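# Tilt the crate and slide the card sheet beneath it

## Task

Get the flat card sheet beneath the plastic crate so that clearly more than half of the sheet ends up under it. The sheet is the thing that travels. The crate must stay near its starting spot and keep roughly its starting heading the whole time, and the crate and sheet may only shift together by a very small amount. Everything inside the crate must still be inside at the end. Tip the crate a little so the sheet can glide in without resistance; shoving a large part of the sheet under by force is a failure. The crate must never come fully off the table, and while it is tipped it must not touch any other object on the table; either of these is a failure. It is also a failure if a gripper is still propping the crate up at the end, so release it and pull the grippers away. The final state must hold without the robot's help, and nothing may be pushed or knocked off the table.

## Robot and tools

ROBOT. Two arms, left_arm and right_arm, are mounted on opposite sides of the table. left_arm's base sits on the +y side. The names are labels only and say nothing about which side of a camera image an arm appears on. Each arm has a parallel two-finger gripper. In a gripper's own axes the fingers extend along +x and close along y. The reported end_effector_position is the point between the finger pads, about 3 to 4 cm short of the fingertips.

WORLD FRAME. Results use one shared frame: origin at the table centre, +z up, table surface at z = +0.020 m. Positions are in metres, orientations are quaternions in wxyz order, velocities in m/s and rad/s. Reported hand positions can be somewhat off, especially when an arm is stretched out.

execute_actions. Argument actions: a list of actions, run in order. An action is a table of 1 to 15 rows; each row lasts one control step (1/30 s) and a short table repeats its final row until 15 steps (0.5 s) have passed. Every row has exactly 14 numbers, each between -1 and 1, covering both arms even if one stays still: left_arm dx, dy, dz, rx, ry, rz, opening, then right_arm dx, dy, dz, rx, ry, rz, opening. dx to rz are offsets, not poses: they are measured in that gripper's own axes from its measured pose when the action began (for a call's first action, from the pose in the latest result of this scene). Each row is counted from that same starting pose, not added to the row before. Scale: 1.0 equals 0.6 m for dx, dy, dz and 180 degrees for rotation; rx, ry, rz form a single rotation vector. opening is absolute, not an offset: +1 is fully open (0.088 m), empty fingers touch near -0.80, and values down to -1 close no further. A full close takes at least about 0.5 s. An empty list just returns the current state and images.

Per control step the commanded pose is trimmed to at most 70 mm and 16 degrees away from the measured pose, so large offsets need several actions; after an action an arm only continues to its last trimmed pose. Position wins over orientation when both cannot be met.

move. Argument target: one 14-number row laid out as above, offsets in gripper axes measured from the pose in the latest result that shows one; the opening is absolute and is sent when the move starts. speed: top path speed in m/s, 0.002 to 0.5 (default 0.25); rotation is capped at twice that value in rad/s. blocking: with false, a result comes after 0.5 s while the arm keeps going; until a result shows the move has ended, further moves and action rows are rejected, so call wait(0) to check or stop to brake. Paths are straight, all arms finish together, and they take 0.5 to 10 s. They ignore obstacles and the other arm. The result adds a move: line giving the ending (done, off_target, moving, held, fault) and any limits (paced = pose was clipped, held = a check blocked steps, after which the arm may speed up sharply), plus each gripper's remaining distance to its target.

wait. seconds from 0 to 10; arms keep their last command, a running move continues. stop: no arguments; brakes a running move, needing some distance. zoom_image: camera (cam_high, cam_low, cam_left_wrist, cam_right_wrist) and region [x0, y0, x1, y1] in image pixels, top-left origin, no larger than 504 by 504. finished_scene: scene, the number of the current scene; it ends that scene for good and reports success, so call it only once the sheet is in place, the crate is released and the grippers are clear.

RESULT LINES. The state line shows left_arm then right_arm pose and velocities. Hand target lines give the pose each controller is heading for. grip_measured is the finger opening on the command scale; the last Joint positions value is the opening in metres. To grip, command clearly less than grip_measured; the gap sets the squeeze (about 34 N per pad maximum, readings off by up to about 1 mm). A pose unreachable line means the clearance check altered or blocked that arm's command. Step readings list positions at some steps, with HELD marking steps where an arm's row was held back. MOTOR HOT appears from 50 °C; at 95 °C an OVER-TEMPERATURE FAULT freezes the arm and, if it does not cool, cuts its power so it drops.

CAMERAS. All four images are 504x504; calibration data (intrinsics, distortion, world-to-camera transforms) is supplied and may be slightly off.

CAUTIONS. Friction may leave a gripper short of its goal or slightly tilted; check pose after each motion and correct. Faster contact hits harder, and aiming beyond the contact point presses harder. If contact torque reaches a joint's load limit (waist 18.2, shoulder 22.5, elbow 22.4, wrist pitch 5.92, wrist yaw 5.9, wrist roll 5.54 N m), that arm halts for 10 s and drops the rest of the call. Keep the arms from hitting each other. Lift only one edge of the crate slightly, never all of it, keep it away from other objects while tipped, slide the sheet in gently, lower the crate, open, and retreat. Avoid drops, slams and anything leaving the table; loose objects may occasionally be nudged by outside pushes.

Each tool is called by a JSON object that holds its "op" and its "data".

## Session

{"op": "execute_actions", "data": {"actions": []}}

Scene clock: 0.00 s.
left_arm: end_effector_position=(+0.2843, +0.3959, +0.2882) grip_measured=+0.825 end_effector_quat_wxyz=(+0.894, +0.136, +0.423, -0.057) end_effector_velocity=(-0.003, +0.004, -0.002) end_effector_angular_velocity=(+0.024, +0.013, +0.001) | right_arm: end_effector_position=(-0.1767, -0.3550, +0.1397) grip_measured=+0.848 end_effector_quat_wxyz=(+0.812, -0.046, +0.524, +0.253) end_effector_velocity=(+0.002, -0.001, +0.000) end_effector_angular_velocity=(-0.012, -0.007, +0.003)
Joint positions: left_arm=[ 0.465  1.339  1.116 -0.793 -0.429 -0.279  0.079] | right_arm=[ 1.031  2.092  1.318 -0.987  0.472  2.376  0.081]
Joint velocities: left_arm=[ 0.002 -0.002 -0.002 -0.022 -0.007  0.007 -0.   ] | right_arm=[-0.002 -0.002 -0.002 -0.007 -0.007 -0.007 -0.   ]
Heat: left arm: hottest shoulder 28 °C (+0.0 °C/min); right arm: hottest shoulder 24 °C (+0.0 °C/min).
Hand target (left_arm): +0.284, +0.396, +0.288; +0.894, +0.136, +0.423, -0.057
Hand target (right_arm): -0.177, -0.355, +0.140; +0.812, -0.046, +0.524, +0.253
camera_calibration (this result's frames):
cam_left_wrist: T_world_to_cam=[[-0.203203, -0.970754, -0.127852, 0.484129], [-0.93197, 0.231797, -0.278751, 0.281401], [0.300234, 0.0625112, -0.951815, 0.242864], [0, 0, 0, 1]] pos_world=[0.287718, 0.38956, 0.371499]
cam_right_wrist: T_world_to_cam=[[0.428143, -0.890174, -0.155834, -0.214508], [-0.903637, -0.419493, -0.0863997, -0.271743], [0.0115395, 0.177809, -0.983997, 0.287927], [0, 0, 0, 1]] pos_world=[-0.157039, -0.35614, 0.226413]

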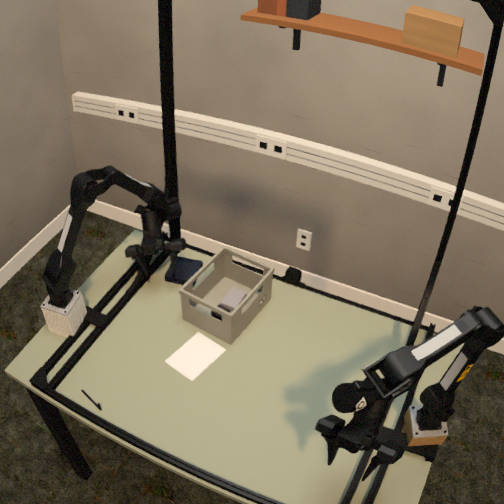

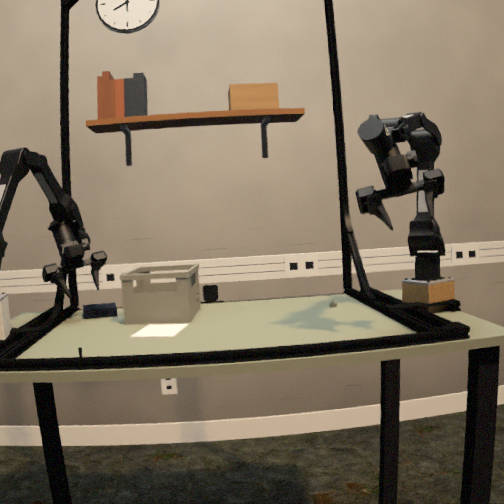

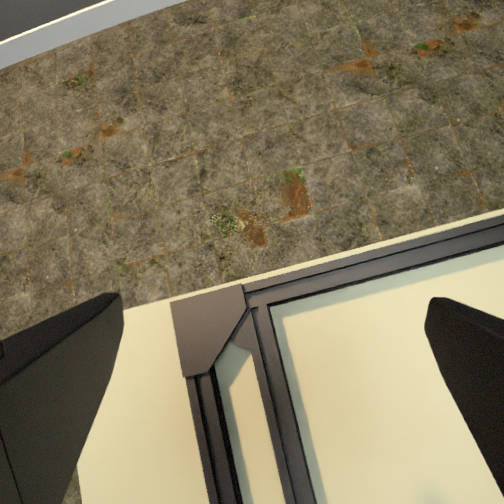

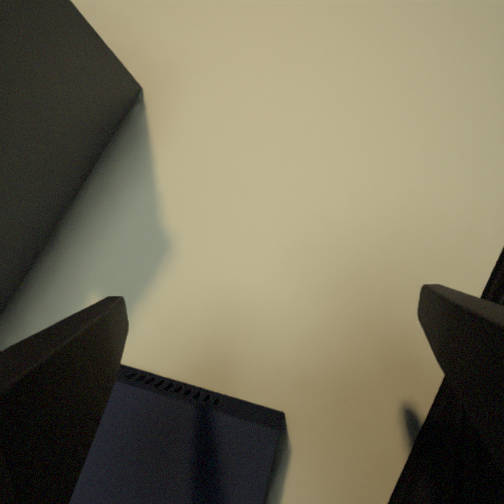

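{"op": "move", "data": {"target": [-0.245,-0.73,-0.486,0.174,-0.275,-0.477,-1,0.095,-0.113,0.458,0.199,0.234,-0.072,-1]}}

{"op": "move", "data": {"target": [0,0,0,0,0,0,-1,0.16,0.27,0.03,0,0,0,-1], "speed": 0.2}}

Scene clock: 11.73 s.
left_arm: end_effector_position=(-0.1212, +0.0627, +0.1487) grip_measured=-0.807 end_effector_quat_wxyz=(+0.642, -0.012, +0.004, -0.766) end_effector_velocity=(-0.003, +0.000, -0.004) end_effector_angular_velocity=(+0.013, +0.004, -0.000) | right_arm: end_effector_position=(+0.1021, -0.3015, +0.2002) grip_measured=-0.785 end_effector_quat_wxyz=(+0.577, +0.061, +0.813, -0.037) end_effector_velocity=(-0.000, -0.004, +0.000) end_effector_angular_velocity=(-0.013, +0.010, +0.013)
Joint positions: left_arm=[-0.679  2.365  0.869  1.509 -0.092 -0.02   0.   ] | right_arm=[-0.362  1.487  0.88  -0.972 -0.337  1.517  0.001]
Joint velocities: left_arm=[-0.007  0.007  0.002 -0.007 -0.007 -0.007  0.   ] | right_arm=[-0.007  0.002  0.002 -0.022 -0.007 -0.022 -0.   ]
Heat: left arm: hottest shoulder 28 °C (+0.0 °C/min); right arm: hottest shoulder 26 °C (+10.2 °C/min).
Hand target (left_arm): -0.123, +0.061, +0.144; +0.641, -0.008, +0.002, -0.768
Hand target (right_arm): +0.103, -0.300, +0.199; +0.576, +0.057, +0.814, -0.039
Off the commanded pose (left_arm): 0.009 m, 1 deg.
Off the commanded pose (right_arm): 0.003 m, 1 deg.
move: off_target (left_arm)
camera_calibration (this result's frames):
cam_left_wrist: T_world_to_cam=[[-0.973192, 0.217009, 0.0761901, -0.137713], [0.00868917, 0.365722, -0.930684, 0.144314], [-0.229832, -0.905072, -0.357803, 0.160759], [0, 0, 0, 1]] pos_world=[-0.0983273, 0.122605, 0.202323]
cam_right_wrist: T_world_to_cam=[[-0.142322, -0.9889, 0.0426862, -0.288028], [-0.744, 0.13532, 0.654334, 0.0104593], [-0.652847, 0.0613673, -0.755, 0.32162], [0, 0, 0, 1]] pos_world=[0.176758, -0.305983, 0.248274]

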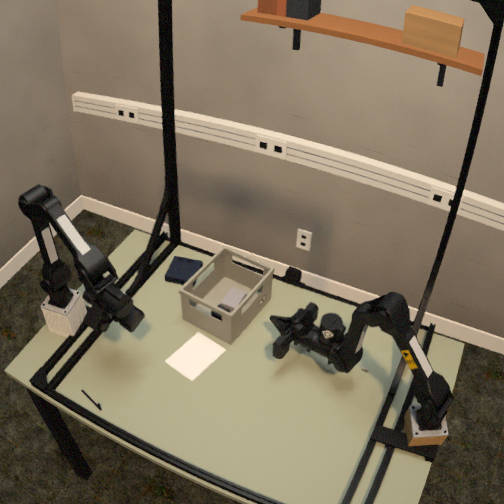

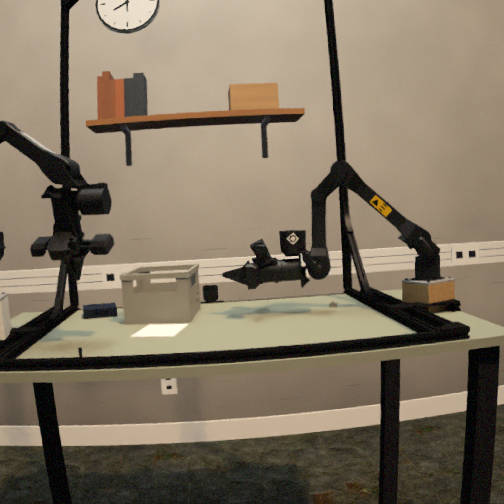

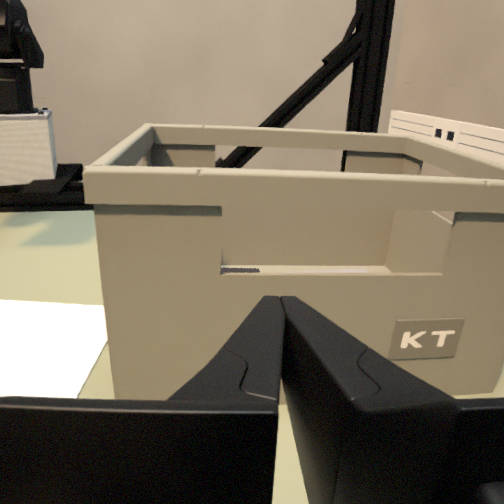

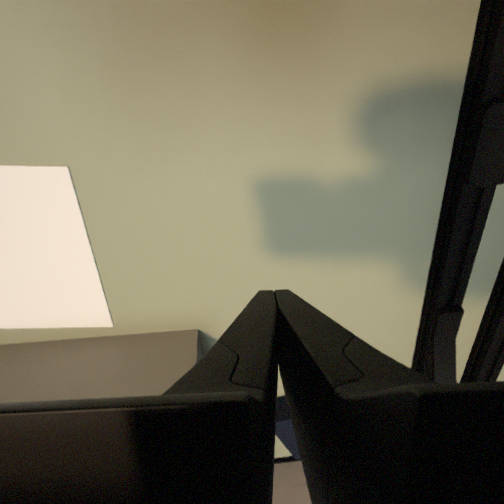

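Scene clock: 13.23 s.
left_arm: end_effector_position=(-0.1212, +0.0627, +0.1487) grip_measured=-0.807 end_effector_quat_wxyz=(+0.642, -0.012, +0.004, -0.766) end_effector_velocity=(-0.002, +0.001, -0.001) end_effector_angular_velocity=(+0.008, +0.005, -0.010) | right_arm: end_effector_position=(+0.1115, -0.1365, +0.1128) grip_measured=-0.785 end_effector_quat_wxyz=(+0.578, +0.066, +0.813, -0.027) end_effector_velocity=(+0.003, -0.004, -0.001) end_effector_angular_velocity=(-0.020, -0.005, -0.001)
Joint positions: left_arm=[-0.679  2.365  0.869  1.509 -0.092 -0.02   0.   ] | right_arm=[-0.305  2.197  1.421 -0.761 -0.337  1.573  0.001]
Joint velocities: left_arm=[-0.002 -0.002 -0.002 -0.007  0.007 -0.007  0.   ] | right_arm=[-0.007  0.002  0.002 -0.022  0.007 -0.007 -0.   ]
Heat: left arm: hottest shoulder 28 °C (+0.0 °C/min); right arm: hottest shoulder 26 °C (+9.1 °C/min).
Hand target (left_arm): -0.121, +0.063, +0.149; +0.642, -0.012, +0.004, -0.766
Hand target (right_arm): +0.110, -0.138, +0.105; +0.577, +0.061, +0.813, -0.037
Off the commanded pose (left_arm): 0.000 m, 0 deg.
Off the commanded pose (right_arm): 0.008 m, 1 deg.
move: done
camera_calibration (this result's frames):
cam_left_wrist: T_world_to_cam=[[-0.973192, 0.217009, 0.0761901, -0.137713], [0.00868917, 0.365722, -0.930684, 0.144314], [-0.229832, -0.905072, -0.357803, 0.160759], [0, 0, 0, 1]] pos_world=[-0.0983273, 0.122605, 0.202323]
cam_right_wrist: T_world_to_cam=[[-0.139295, -0.990063, 0.0192847, -0.1177], [-0.746462, 0.117779, 0.654922, 0.0501614], [-0.650685, 0.0768321, -0.755451, 0.253572], [0, 0, 0, 1]] pos_world=[0.186044, -0.141921, 0.160979]

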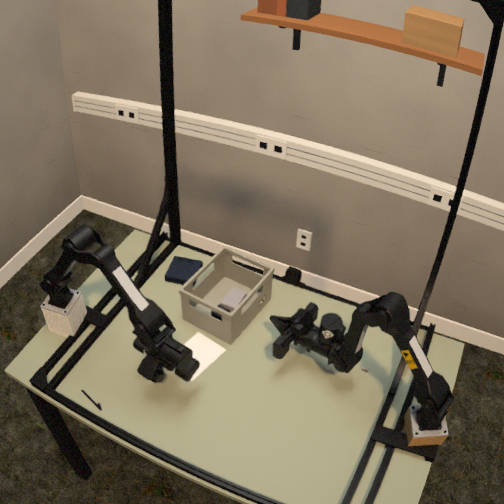

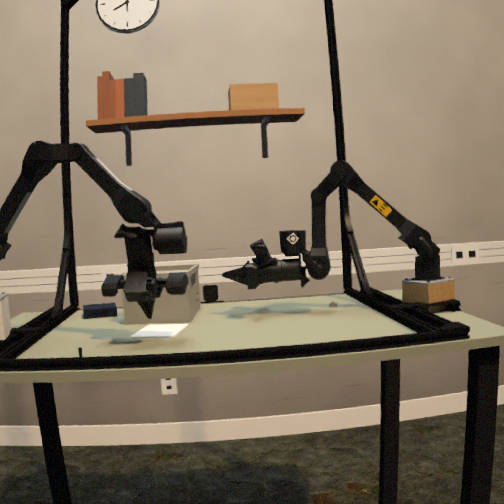

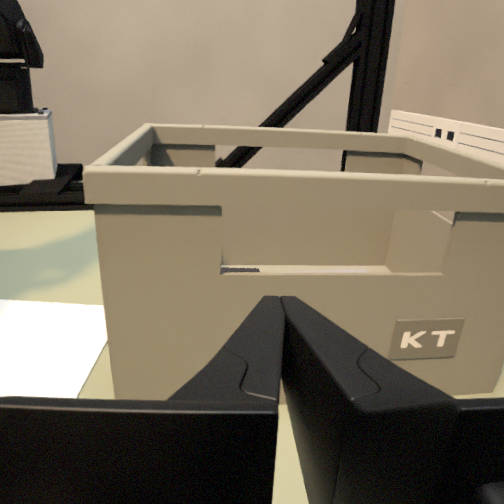

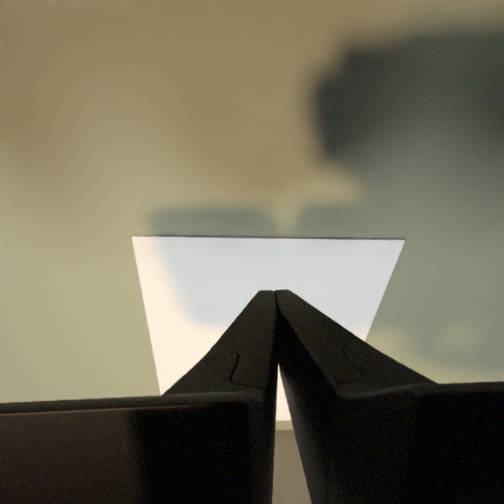

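{"op": "move", "data": {"target": [0.065,-0.04,-0.028,0.008,0,0,-1,0.078,-0.01,-0.02,0,0,0,-1], "speed": 0.08}}

Scene clock: 17.53 s.
left_arm: end_effector_position=(-0.1508, +0.0301, +0.1382) grip_measured=-0.807 end_effector_quat_wxyz=(+0.642, -0.009, -0.004, -0.767) end_effector_velocity=(-0.001, -0.003, +0.000) end_effector_angular_velocity=(+0.006, -0.009, +0.005) | right_arm: end_effector_position=(+0.0850, -0.1316, +0.0828) grip_measured=-0.785 end_effector_quat_wxyz=(+0.577, +0.073, +0.814, -0.013) end_effector_velocity=(-0.000, -0.000, +0.002) end_effector_angular_velocity=(+0.000, +0.007, +0.005)
Joint positions: left_arm=[-0.729  2.467  1.064  1.423 -0.142 -0.002  0.   ] | right_arm=[-0.238  2.245  1.36  -0.6   -0.337  1.64   0.001]
Joint velocities: left_arm=[-0.002 -0.002  0.012 -0.022 -0.007  0.007  0.   ] | right_arm=[-0.002 -0.002  0.002 -0.007 -0.007 -0.007 -0.   ]
Heat: left arm: hottest shoulder 28 °C (+0.0 °C/min); right arm: hottest shoulder 27 °C (+10.3 °C/min).
Hand target (left_arm): -0.152, +0.029, +0.132; +0.642, -0.004, -0.005, -0.766
Hand target (right_arm): +0.084, -0.138, +0.073; +0.578, +0.066, +0.813, -0.027
Off the commanded pose (left_arm): 0.006 m, 1 deg.
Off the commanded pose (right_arm): 0.012 m, 2 deg.
move: off_target (right_arm)
camera_calibration (this result's frames):
cam_left_wrist: T_world_to_cam=[[-0.974205, 0.217745, 0.0592549, -0.156457], [0.0229512, 0.356825, -0.933889, 0.149586], [-0.224493, -0.90844, -0.352618, 0.120841], [0, 0, 0, 1]] pos_world=[-0.128727, 0.0904689, 0.191578]
cam_right_wrist: T_world_to_cam=[[-0.13476, -0.990827, -0.0101162, -0.114003], [-0.746744, 0.0948419, 0.658314, 0.0461373], [-0.651316, 0.0962689, -0.752675, 0.215654], [0, 0, 0, 1]] pos_world=[0.159549, -0.138093, 0.130791]

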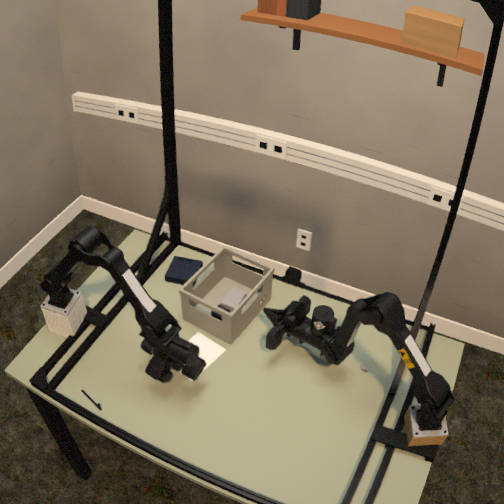

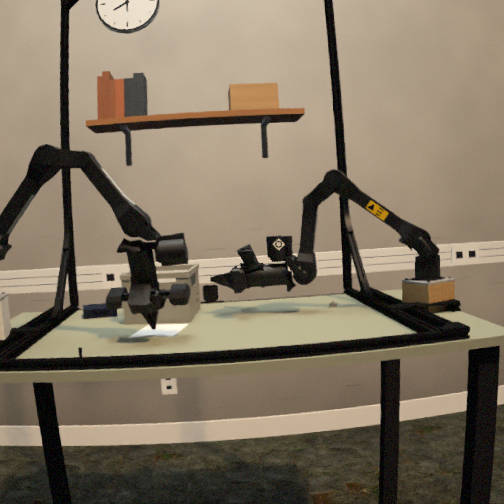

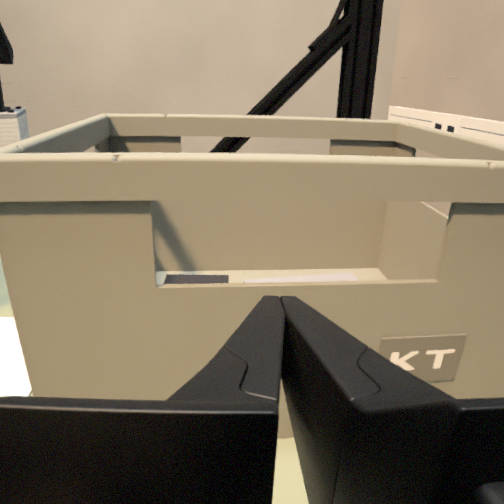

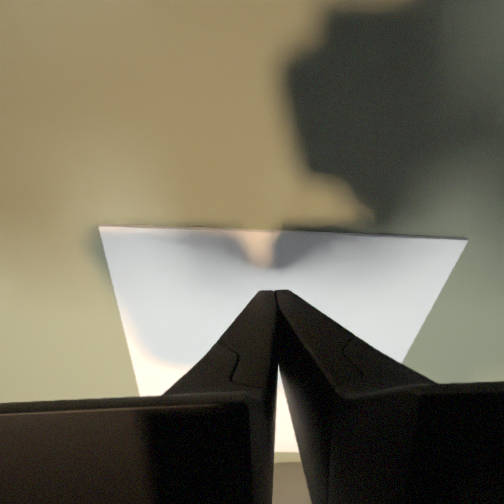

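{"op": "move", "data": {"target": [0.05,0,-0.003,0,0,0,-1,0.039,-0.018,0.016,0,0,-0.01,-1], "speed": 0.04}}

Scene clock: 20.47 s.
left_arm: end_effector_position=(-0.1568, +0.0027, +0.1430) grip_measured=-0.807 end_effector_quat_wxyz=(+0.642, -0.012, -0.007, -0.767) end_effector_velocity=(+0.002, -0.001, -0.006) end_effector_angular_velocity=(+0.022, +0.001, +0.019) | right_arm: end_effector_position=(+0.0846, -0.1340, +0.0684) grip_measured=-0.785 end_effector_quat_wxyz=(+0.576, +0.070, +0.814, -0.012) end_effector_velocity=(-0.002, +0.000, -0.001) end_effector_angular_velocity=(+0.010, +0.005, +0.024)
Joint positions: left_arm=[-0.723  2.504  1.198  1.333 -0.135 -0.002  0.   ] | right_arm=[-0.238  2.274  1.34  -0.554 -0.338  1.634  0.001]
Joint velocities: left_arm=[-0.002  0.007  0.007 -0.022 -0.022 -0.007  0.   ] | right_arm=[ 0.002  0.002 -0.002  0.007 -0.007 -0.022 -0.   ]
Heat: left arm: hottest shoulder 29 °C (+2.9 °C/min); right arm: hottest shoulder 27 °C (+8.8 °C/min).
Hand target (left_arm): -0.156, +0.001, +0.137; +0.642, -0.009, -0.005, -0.767
Hand target (right_arm): +0.085, -0.141, +0.057; +0.576, +0.060, +0.815, -0.022
Off the commanded pose (left_arm): 0.006 m, 0 deg.
Off the commanded pose (right_arm): 0.013 m, 2 deg.
move: off_target (right_arm)
camera_calibration (this result's frames):
cam_left_wrist: T_world_to_cam=[[-0.973933, 0.218915, 0.059414, -0.156696], [0.0215178, 0.349909, -0.936537, 0.164147], [-0.225811, -0.910846, -0.345499, 0.0951074], [0, 0, 0, 1]] pos_world=[-0.134668, 0.0634948, 0.195899]
cam_right_wrist: T_world_to_cam=[[-0.128955, -0.991606, -0.00940258, -0.11718], [-0.746578, 0.0908408, 0.659067, 0.0549738], [-0.65268, 0.0920099, -0.752026, 0.204274], [0, 0, 0, 1]] pos_world=[0.159257, -0.139985, 0.116286]

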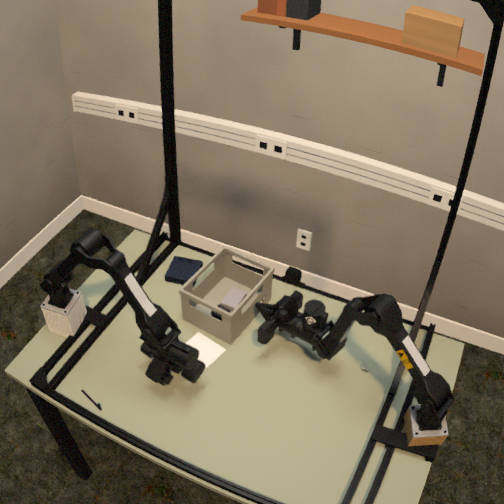

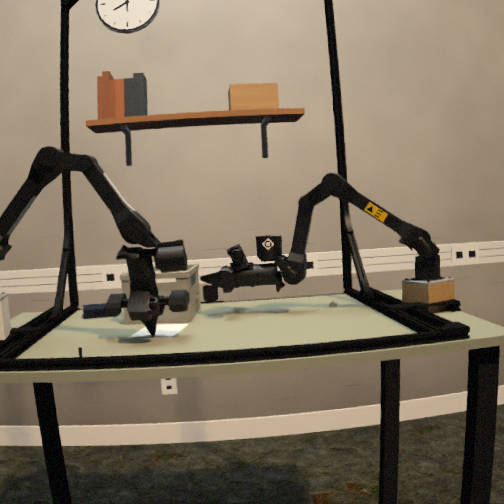

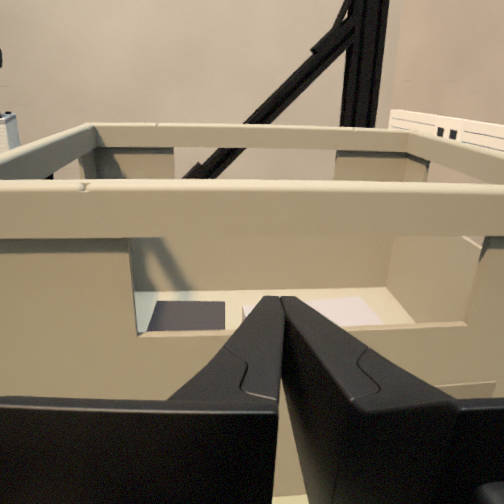

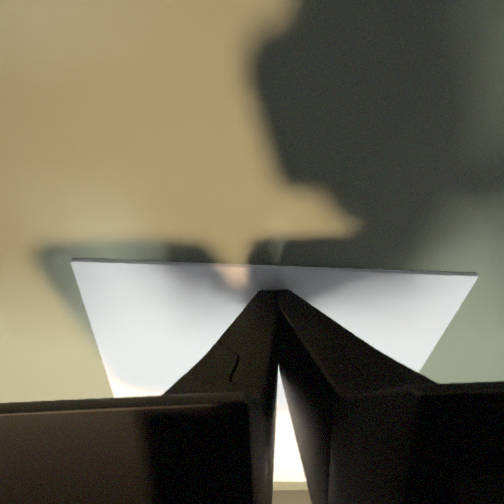

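{"op": "move", "data": {"target": [0.068,0,-0.008,0,0,0,-1,0,0,0,0,0,0,-1], "speed": 0.04}}

{"op": "move", "data": {"target": [0.012,0,0.075,0,-0.02,0,-1,0,0,0,0,0,0,-1], "speed": 0.03}}

{"op": "zoom_image", "data": {"camera": "cam_low", "region": [80, 240, 220, 360]}}

Scene clock: 25.70 s.
left_arm: end_effector_position=(-0.1649, -0.0353, +0.1459) grip_measured=-0.807 end_effector_quat_wxyz=(+0.642, -0.015, -0.009, -0.767) end_effector_velocity=(-0.003, -0.000, -0.009) end_effector_angular_velocity=(+0.027, -0.001, -0.010) | right_arm: end_effector_position=(+0.0845, -0.1340, +0.0682) grip_measured=-0.785 end_effector_quat_wxyz=(+0.576, +0.070, +0.814, -0.012) end_effector_velocity=(+0.002, -0.001, +0.002) end_effector_angular_velocity=(-0.005, -0.006, -0.010)
Joint positions: left_arm=[-0.714  2.579  1.403  1.211 -0.125 -0.002  0.   ] | right_arm=[-0.238  2.275  1.34  -0.553 -0.339  1.633  0.001]
Joint velocities: left_arm=[-0.002  0.012  0.007 -0.022  0.007 -0.007  0.   ] | right_arm=[-0.002 -0.007 -0.002 -0.007  0.007  0.007 -0.   ]
Heat: left arm: hottest shoulder 29 °C (+2.3 °C/min); right arm: hottest shoulder 28 °C (+9.3 °C/min).
Hand target (left_arm): -0.164, -0.037, +0.139; +0.642, -0.012, -0.007, -0.767
Hand target (right_arm): +0.085, -0.134, +0.068; +0.576, +0.070, +0.814, -0.012
Off the commanded pose (left_arm): 0.007 m, 0 deg.
Off the commanded pose (right_arm): 0.000 m, 0 deg.
move: done
camera_calibration (this result's frames):
cam_left_wrist: T_world_to_cam=[[-0.973729, 0.219721, 0.059781, -0.156385], [0.0197408, 0.343, -0.939128, 0.180213], [-0.226851, -0.913276, -0.338326, 0.0583634], [0, 0, 0, 1]] pos_world=[-0.142594, 0.0258498, 0.198338]
cam_right_wrist: T_world_to_cam=[[-0.128572, -0.991658, -0.00912719, -0.117294], [-0.746372, 0.0907012, 0.65932, 0.0550569], [-0.652992, 0.0915822, -0.751807, 0.203995], [0, 0, 0, 1]] pos_world=[0.159219, -0.139992, 0.115994]

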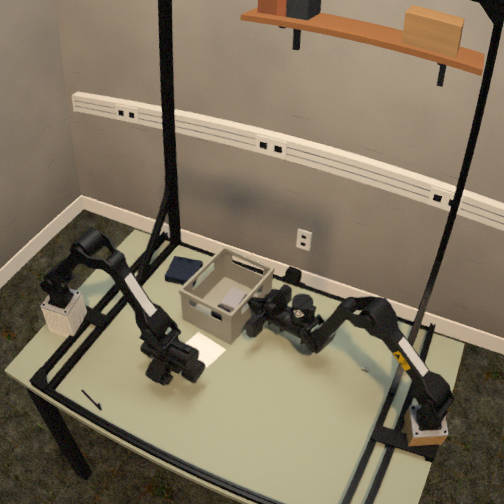

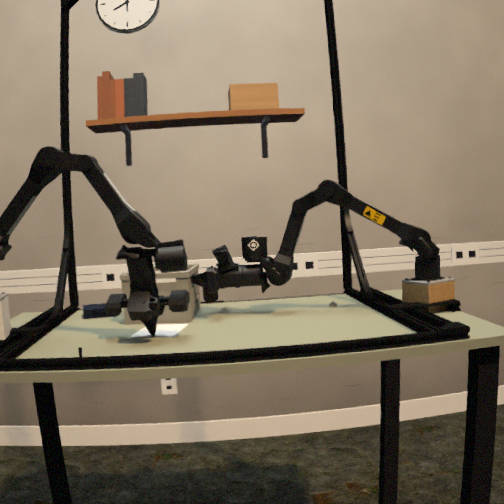

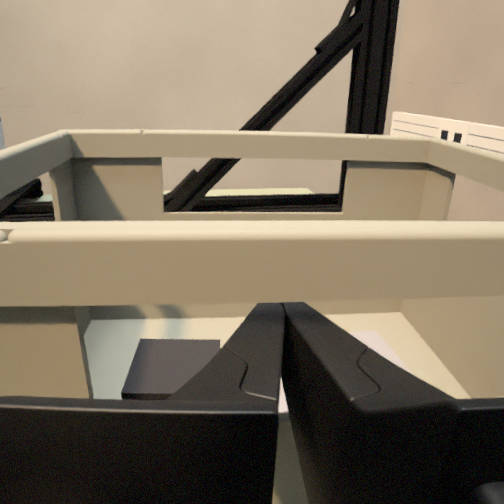

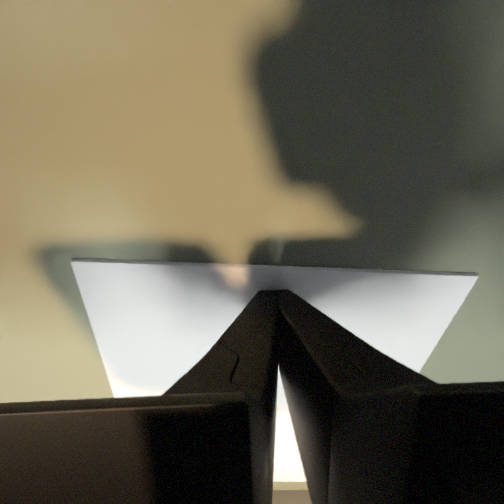

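Scene clock: 27.43 s.
left_arm: end_effector_position=(-0.1654, -0.0370, +0.1556) grip_measured=-0.807 end_effector_quat_wxyz=(+0.642, -0.012, -0.007, -0.767) end_effector_velocity=(+0.000, -0.000, -0.001) end_effector_angular_velocity=(+0.015, -0.012, -0.005) | right_arm: end_effector_position=(+0.0845, -0.1340, +0.0682) grip_measured=-0.785 end_effector_quat_wxyz=(+0.576, +0.070, +0.814, -0.012) end_effector_velocity=(+0.002, -0.002, +0.001) end_effector_angular_velocity=(-0.009, +0.009, -0.014)
Joint positions: left_arm=[-0.714  2.549  1.403  1.173 -0.125 -0.002  0.   ] | right_arm=[-0.238  2.275  1.34  -0.553 -0.339  1.633  0.001]
Joint velocities: left_arm=[ 0.002 -0.007 -0.002 -0.022  0.007  0.007  0.   ] | right_arm=[-0.007 -0.002 -0.002 -0.007 -0.007  0.007 -0.   ]
Heat: left arm: hottest shoulder 30 °C (+4.4 °C/min); right arm: hottest shoulder 28 °C (+8.7 °C/min).
Hand target (left_arm): -0.166, -0.041, +0.190; +0.641, -0.039, -0.029, -0.766
Hand target (right_arm): +0.085, -0.134, +0.068; +0.576, +0.070, +0.814, -0.012
Off the commanded pose (left_arm): 0.036 m, 4 deg.
Off the commanded pose (right_arm): 0.000 m, 0 deg.
move: off_target (left_arm)
camera_calibration (this result's frames):
cam_left_wrist: T_world_to_cam=[[-0.973865, 0.219288, 0.0591648, -0.157054], [0.0218738, 0.34983, -0.936558, 0.190171], [-0.226073, -0.910786, -0.345484, 0.0613268], [0, 0, 0, 1]] pos_world=[-0.143245, 0.0237682, 0.208586]
cam_right_wrist: T_world_to_cam=[[-0.128572, -0.991658, -0.00912719, -0.117294], [-0.746372, 0.0907012, 0.65932, 0.0550569], [-0.652992, 0.0915822, -0.751807, 0.203995], [0, 0, 0, 1]] pos_world=[0.159219, -0.139992, 0.115994]

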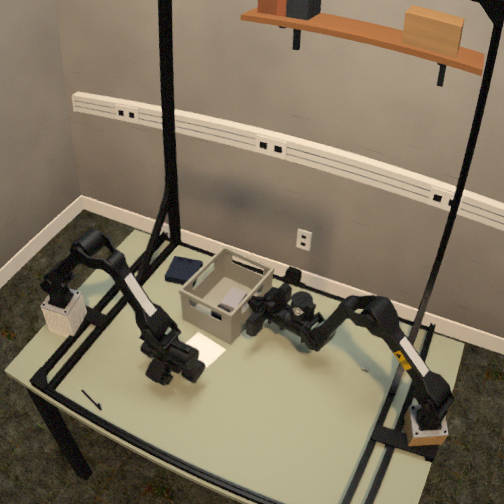

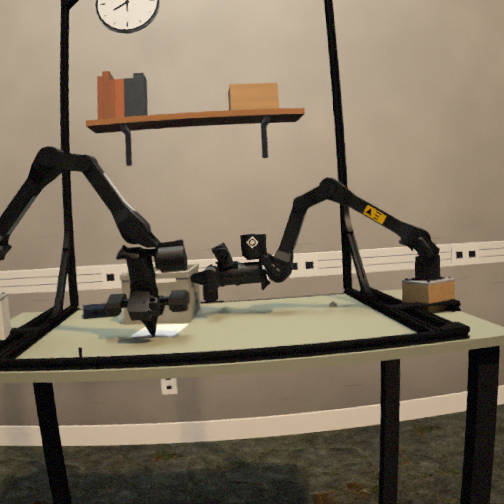

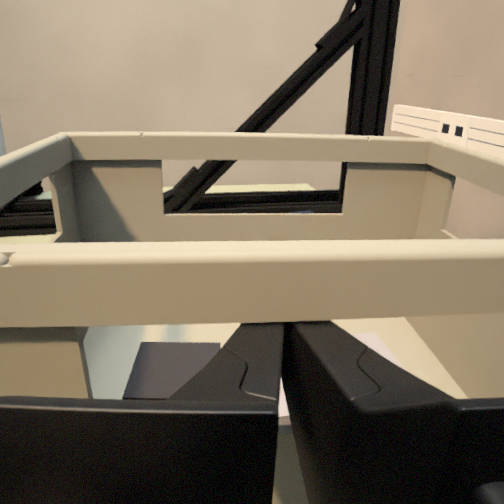

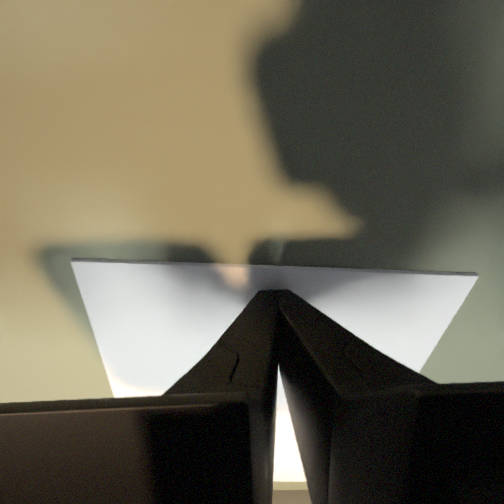

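Region (80, 240, 220, 360) of cam_low's 504x504 image, scaled by 3.600, with more detail than that image has; it fills the top 432 rows of this view, and the rest is white.

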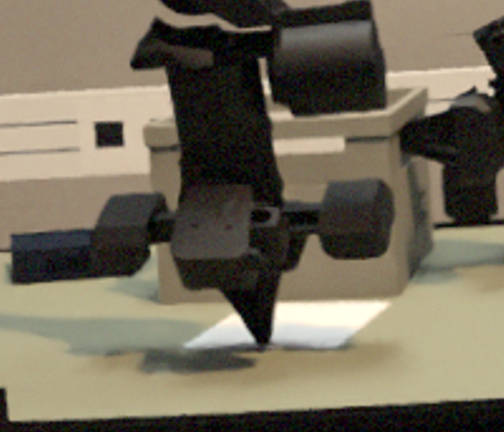

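{"op": "execute_actions", "data": {"actions": [[[0.01,0,0.064,0,-0.024,0,-1,0,0,0,0,0,0,-1],[0.012,0,0.07,0,-0.026,0,-1,0,0,0,0,0,0,-1],[0.014,0,0.076,0,-0.028,0,-1,0,0,0,0,0,0,-1],[0.016,0,0.082,0,-0.03,0,-1,0,0,0,0,0,0,-1],[0.019,0,0.088,0,-0.032,0,-1,0,0,0,0,0,0,-1],[0.022,0,0.094,0,-0.034,0,-1,0,0,0,0,0,0,-1],[0.025,0,0.1,0,-0.036,0,-1,0,0,0,0,0,0,-1],[0.028,0,0.106,0,-0.038,0,-1,0,0,0,0,0,0,-1]]]}}

{"op": "zoom_image", "data": {"camera": "cam_low", "region": [80, 240, 220, 360]}}

Scene clock: 33.23 s.
left_arm: end_effector_position=(-0.1655, -0.0418, +0.1650) grip_measured=-0.807 end_effector_quat_wxyz=(+0.642, -0.012, -0.010, -0.767) end_effector_velocity=(-0.002, -0.006, +0.006) end_effector_angular_velocity=(+0.004, +0.007, +0.005) | right_arm: end_effector_position=(+0.0845, -0.1339, +0.0683) grip_measured=-0.785 end_effector_quat_wxyz=(+0.576, +0.070, +0.814, -0.012) end_effector_velocity=(-0.002, -0.002, +0.001) end_effector_angular_velocity=(+0.000, +0.006, +0.024)
Joint positions: left_arm=[-0.711  2.534  1.423  1.142 -0.123  0.004  0.   ] | right_arm=[-0.238  2.274  1.34  -0.553 -0.339  1.633  0.001]
Joint velocities: left_arm=[-0.002 -0.002  0.032 -0.037 -0.007 -0.007  0.   ] | right_arm=[ 0.002 -0.002 -0.002 -0.007 -0.007 -0.022 -0.   ]
Heat: left arm: hottest shoulder 34 °C (+10.8 °C/min); right arm: hottest shoulder 29 °C (+9.0 °C/min).
Hand target (left_arm): -0.167, -0.049, +0.219; +0.640, -0.058, -0.045, -0.765
Hand target (right_arm): +0.085, -0.134, +0.068; +0.576, +0.070, +0.814, -0.012
Off the commanded pose (left_arm): 0.056 m, 7 deg.
Off the commanded pose (right_arm): 0.000 m, 0 deg.
Step readings (end_effector_position):
0: left_arm (-0.1655, -0.0370, +0.1560) | right_arm (+0.0845, -0.1339, +0.0683)
1: left_arm (-0.1655, -0.0370, +0.1559) | right_arm (+0.0845, -0.1339, +0.0683)
2: left_arm (-0.1655, -0.0370, +0.1562) | right_arm (+0.0845, -0.1339, +0.0683)
4: left_arm (-0.1656, -0.0372, +0.1570) | right_arm (+0.0845, -0.1339, +0.0683)
8: left_arm (-0.1654, -0.0381, +0.1593) | right_arm (+0.0845, -0.1339, +0.0683)
15: end_effector_position above
camera_calibration (this result's frames):
cam_left_wrist: T_world_to_cam=[[-0.974325, 0.218645, 0.0537096, -0.155828], [0.0258166, 0.345478, -0.938072, 0.201334], [-0.22366, -0.9126, -0.342253, 0.0599916], [0, 0, 0, 1]] pos_world=[-0.143607, 0.0192626, 0.217768]
cam_right_wrist: T_world_to_cam=[[-0.128572, -0.991655, -0.00950796, -0.117202], [-0.746389, 0.0904503, 0.659335, 0.0549252], [-0.652972, 0.0918683, -0.751789, 0.204137], [0, 0, 0, 1]] pos_world=[0.159222, -0.139946, 0.11614]

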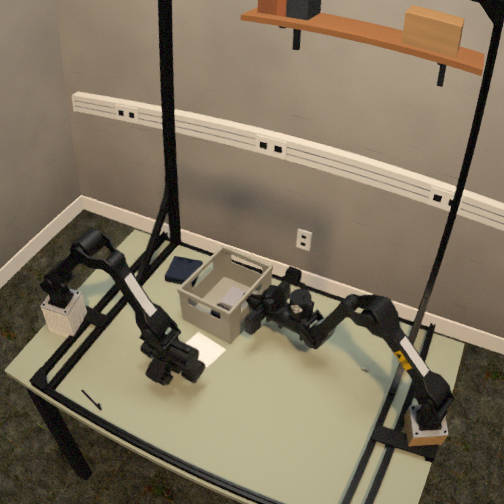

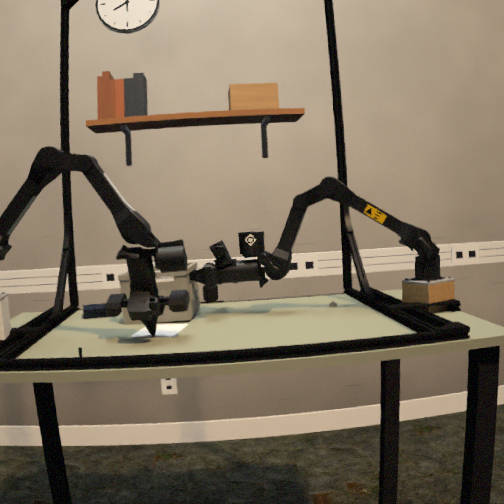

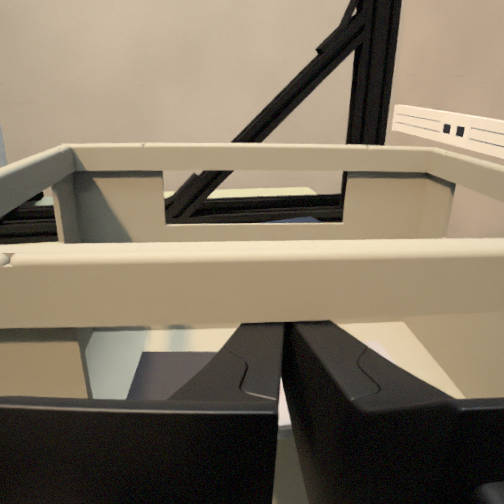

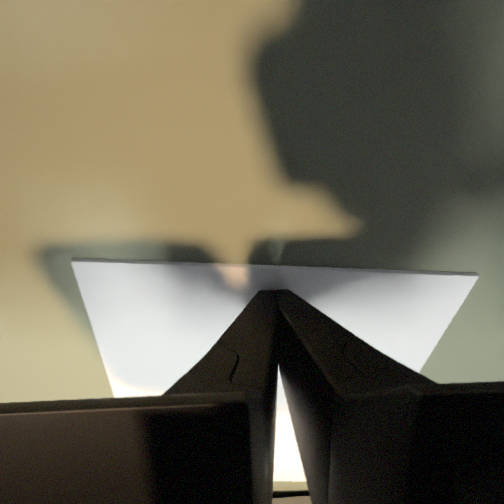

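Region (80, 240, 220, 360) of cam_low's 504x504 image, scaled by 3.600, with more detail than that image has; it fills the top 432 rows of this view, and the rest is white.

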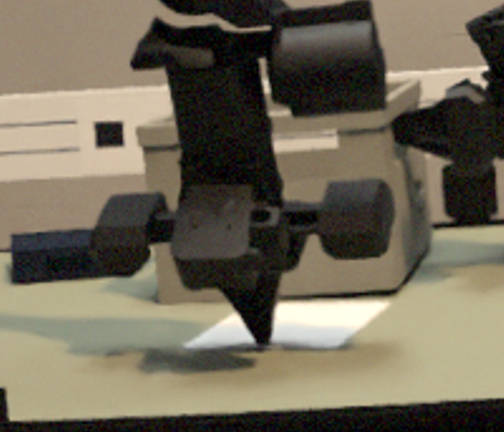

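{"op": "execute_actions", "data": {"actions": [[[0.022,0,0.096,0,-0.04,0,-1,0.018,-0.012,0.006,0,0,-0.01,-1],[0.025,0,0.102,0,-0.042,0,-1,0.018,-0.012,0.006,0,0,-0.01,-1],[0.028,0,0.108,0,-0.044,0,-1,0.018,-0.012,0.006,0,0,-0.01,-1]],[[0.018,0,0.091,0,-0.038,0,-1,0.028,-0.02,-0.034,0,0.006,-0.012,-1]],[[0.018,0,0.089,0,-0.037,0,-1,0.028,-0.02,-0.034,0,0.006,-0.012,-1]],[[0.018,0,0.089,0,-0.037,0,-1,0.028,-0.02,-0.034,0,0.006,-0.012,-1]]]}}

Scene clock: 38.80 s.
left_arm: end_effector_position=(-0.1660, -0.0475, +0.1745) grip_measured=-0.807 end_effector_quat_wxyz=(+0.641, -0.012, -0.024, -0.767) end_effector_velocity=(-0.000, +0.000, -0.001) end_effector_angular_velocity=(+0.008, +0.005, +0.005) | right_arm: end_effector_position=(+0.0054, -0.1414, +0.0682) grip_measured=-0.785 end_effector_quat_wxyz=(+0.550, +0.038, +0.834, +0.000) end_effector_velocity=(-0.000, +0.001, +0.001) end_effector_angular_velocity=(+0.004, +0.009, -0.008)
Joint positions: left_arm=[-0.708  2.533  1.453  1.13  -0.119  0.027  0.   ] | right_arm=[-0.06   2.276  1.323 -0.503 -0.392  1.758  0.001]
Joint velocities: left_arm=[-0.002 -0.002 -0.002 -0.007 -0.007 -0.007  0.   ] | right_arm=[-0.002 -0.002 -0.002  0.007 -0.007  0.007 -0.   ]
Heat: left arm: hottest shoulder 38 °C (+15.5 °C/min); right arm: hottest shoulder 30 °C (+9.3 °C/min).
Hand target (left_arm): -0.168, -0.053, +0.228; +0.639, -0.058, -0.059, -0.764
Hand target (right_arm): +0.006, -0.147, +0.059; +0.551, +0.034, +0.834, -0.014
Off the commanded pose (left_arm): 0.054 m, 7 deg.
Off the commanded pose (right_arm): 0.011 m, 2 deg.
Step readings (end_effector_position; steps 1 to 15: 1st action; 16 to 30: 2nd action; 31 to 45: 3rd action; 46 to 60: 4th action):
0: left_arm (-0.1658, -0.0424, +0.1662) | right_arm (+0.0845, -0.1337, +0.0685)
1: left_arm (-0.1658, -0.0425, +0.1665) | right_arm (+0.0845, -0.1337, +0.0685)
2: left_arm (-0.1657, -0.0429, +0.1672) | right_arm (+0.0845, -0.1337, +0.0685)
4: left_arm (-0.1659, -0.0441, +0.1692) | right_arm (+0.0845, -0.1338, +0.0684)
8: left_arm (-0.1661, -0.0463, +0.1726) | right_arm (+0.0845, -0.1339, +0.0682)
15: left_arm (-0.1662, -0.0474, +0.1741) | right_arm (+0.0845, -0.1339, +0.0681)
16: left_arm (-0.1662, -0.0474, +0.1743) | right_arm (+0.0836, -0.1340, +0.0679)
17: left_arm (-0.1662, -0.0474, +0.1743) | right_arm (+0.0803, -0.1338, +0.0678)
19: left_arm (-0.1662, -0.0474, +0.1743) | right_arm (+0.0705, -0.1344, +0.0678)
23: left_arm (-0.1660, -0.0475, +0.1743) | right_arm (+0.0593, -0.1354, +0.0677)
30: left_arm (-0.1661, -0.0475, +0.1745) | right_arm (+0.0590, -0.1354, +0.0675)
31: left_arm (-0.1661, -0.0475, +0.1745) | right_arm (+0.0579, -0.1353, +0.0674)
32: left_arm (-0.1661, -0.0475, +0.1745) | right_arm (+0.0544, -0.1351, +0.0674)
34: left_arm (-0.1661, -0.0475, +0.1745) | right_arm (+0.0447, -0.1360, +0.0677)
38: left_arm (-0.1661, -0.0475, +0.1745) | right_arm (+0.0332, -0.1377, +0.0677)
45: left_arm (-0.1661, -0.0475, +0.1745) | right_arm (+0.0326, -0.1376, +0.0677)
46: left_arm (-0.1659, -0.0475, +0.1745) | right_arm (+0.0317, -0.1374, +0.0677)
47: left_arm (-0.1660, -0.0475, +0.1745) | right_arm (+0.0282, -0.1374, +0.0678)
49: left_arm (-0.1660, -0.0475, +0.1745) | right_arm (+0.0181, -0.1389, +0.0682)
53: left_arm (-0.1660, -0.0475, +0.1745) | right_arm (+0.0060, -0.1415, +0.0683)
60: end_effector_position above
camera_calibration (this result's frames):
cam_left_wrist: T_world_to_cam=[[-0.974931, 0.220174, 0.0321357, -0.151838], [0.042205, 0.32479, -0.944844, 0.215148], [-0.218467, -0.919802, -0.32594, 0.0555474], [0, 0, 0, 1]] pos_world=[-0.144977, 0.0146455, 0.226266]
cam_right_wrist: T_world_to_cam=[[-0.0614913, -0.998058, 0.00995337, -0.13732], [-0.707504, 0.0506197, 0.704894, -0.0123197], [-0.704029, 0.0363028, -0.709243, 0.142558], [0, 0, 0, 1]] pos_world=[0.083205, -0.141605, 0.111159]

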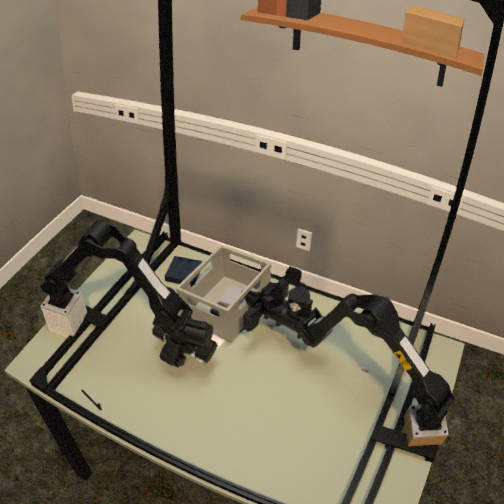

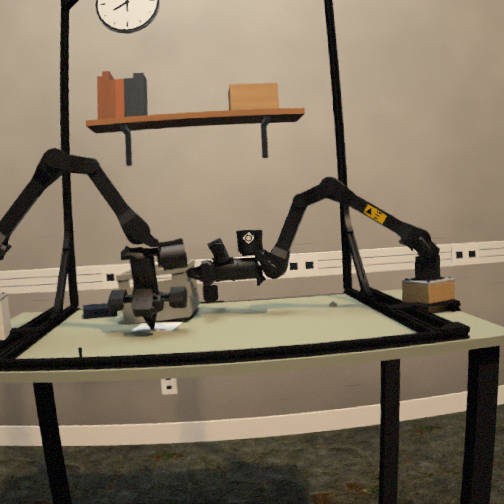

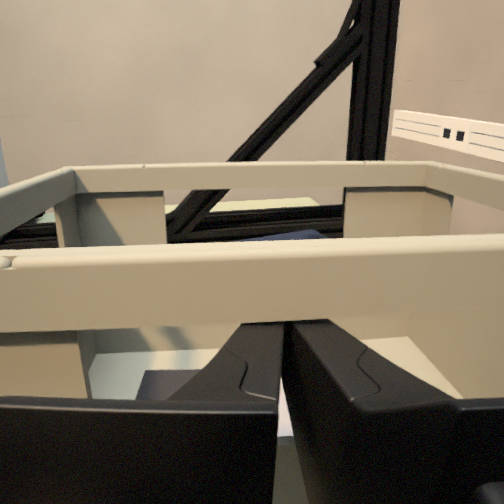

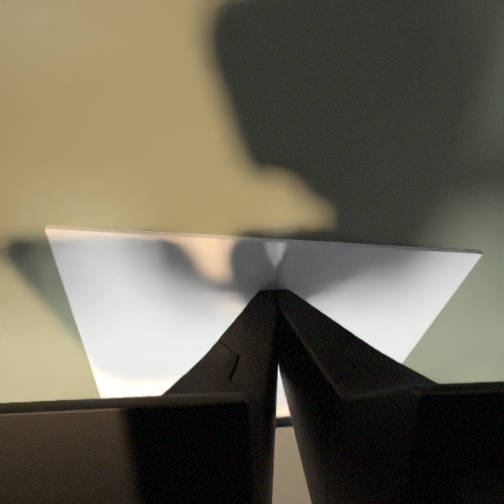

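Some slip; press more and steer +y.

{"op": "execute_actions", "data": {"actions": [[[0.018,0,0.089,-0.007,-0.037,0,-1,0.033,0,-0.022,0,0.006,-0.008,-1]],[[0.018,0,0.089,-0.005,-0.037,0,-1,0.033,0,-0.022,0,0.006,-0.008,-1]]]}}

Scene clock: 41.57 s.
left_arm: end_effector_position=(-0.1663, -0.0475, +0.1749) grip_measured=-0.807 end_effector_quat_wxyz=(+0.641, -0.014, -0.023, -0.767) end_effector_velocity=(+0.002, -0.000, +0.002) end_effector_angular_velocity=(+0.004, +0.008, +0.019) | right_arm: end_effector_position=(-0.0345, -0.1306, +0.0674) grip_measured=-0.785 end_effector_quat_wxyz=(+0.529, +0.029, +0.848, +0.014) end_effector_velocity=(-0.000, +0.002, +0.000) end_effector_angular_velocity=(+0.009, +0.008, +0.005)
Joint positions: left_arm=[-0.708  2.533  1.454  1.13  -0.117  0.023  0.   ] | right_arm=[ 0.017  2.322  1.39  -0.479 -0.433  1.815  0.001]
Joint velocities: left_arm=[-0.002 -0.007 -0.002 -0.007 -0.022 -0.007  0.   ] | right_arm=[-0.002  0.002  0.002  0.007 -0.007 -0.007 -0.   ]
Heat: left arm: hottest shoulder 40 °C (+17.3 °C/min); right arm: hottest shoulder 30 °C (+8.7 °C/min).
Hand target (left_arm): -0.168, -0.053, +0.228; +0.638, -0.063, -0.054, -0.765
Hand target (right_arm): -0.035, -0.135, +0.055; +0.532, +0.023, +0.847, +0.000
Off the commanded pose (left_arm): 0.054 m, 7 deg.
Off the commanded pose (right_arm): 0.013 m, 2 deg.
Step readings (end_effector_position; steps 1 to 15: 1st action; 16 to 30: 2nd action):
0: left_arm (-0.1661, -0.0475, +0.1747) | right_arm (+0.0055, -0.1412, +0.0682)
1: left_arm (-0.1661, -0.0475, +0.1747) | right_arm (+0.0045, -0.1410, +0.0675)
2: left_arm (-0.1661, -0.0476, +0.1749) | right_arm (+0.0015, -0.1399, +0.0673)
4: left_arm (-0.1661, -0.0476, +0.1749) | right_arm (-0.0057, -0.1374, +0.0674)
8: left_arm (-0.1662, -0.0476, +0.1749) | right_arm (-0.0137, -0.1365, +0.0673)
15: left_arm (-0.1662, -0.0476, +0.1749) | right_arm (-0.0144, -0.1359, +0.0674)
16: left_arm (-0.1662, -0.0476, +0.1749) | right_arm (-0.0153, -0.1351, +0.0672)
17: left_arm (-0.1662, -0.0476, +0.1749) | right_arm (-0.0183, -0.1334, +0.0673)
19: left_arm (-0.1662, -0.0476, +0.1749) | right_arm (-0.0257, -0.1310, +0.0675)
23: left_arm (-0.1663, -0.0475, +0.1749) | right_arm (-0.0341, -0.1310, +0.0676)
30: end_effector_position above
camera_calibration (this result's frames):
cam_left_wrist: T_world_to_cam=[[-0.974402, 0.221863, 0.0363001, -0.152645], [0.038729, 0.324713, -0.945019, 0.214975], [-0.221452, -0.919423, -0.324994, 0.0549421], [0, 0, 0, 1]] pos_world=[-0.144896, 0.0145761, 0.226553]
cam_right_wrist: T_world_to_cam=[[-0.0301894, -0.999543, -0.00172425, -0.127408], [-0.672022, 0.0190202, 0.740287, -0.0458834], [-0.739916, 0.0235076, -0.672289, 0.108157], [0, 0, 0, 1]] pos_world=[0.0453457, -0.129019, 0.10646]

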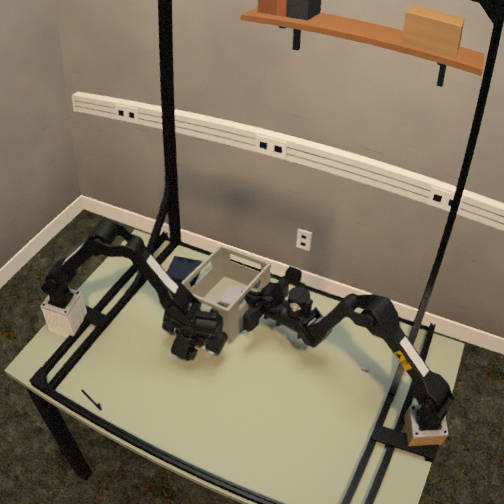

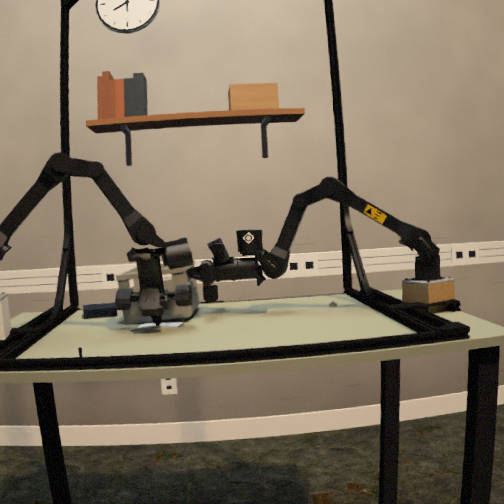

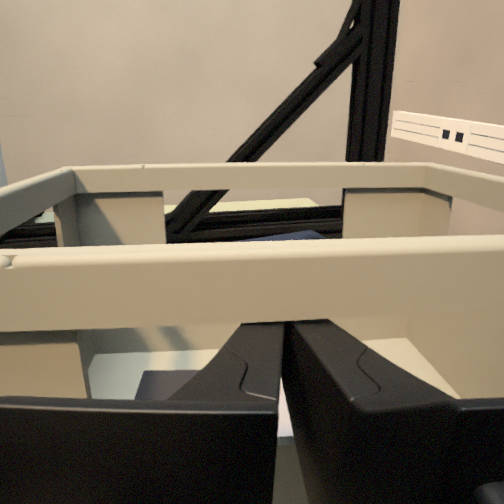

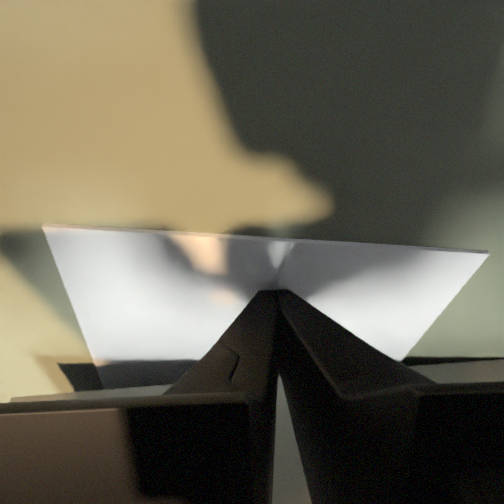

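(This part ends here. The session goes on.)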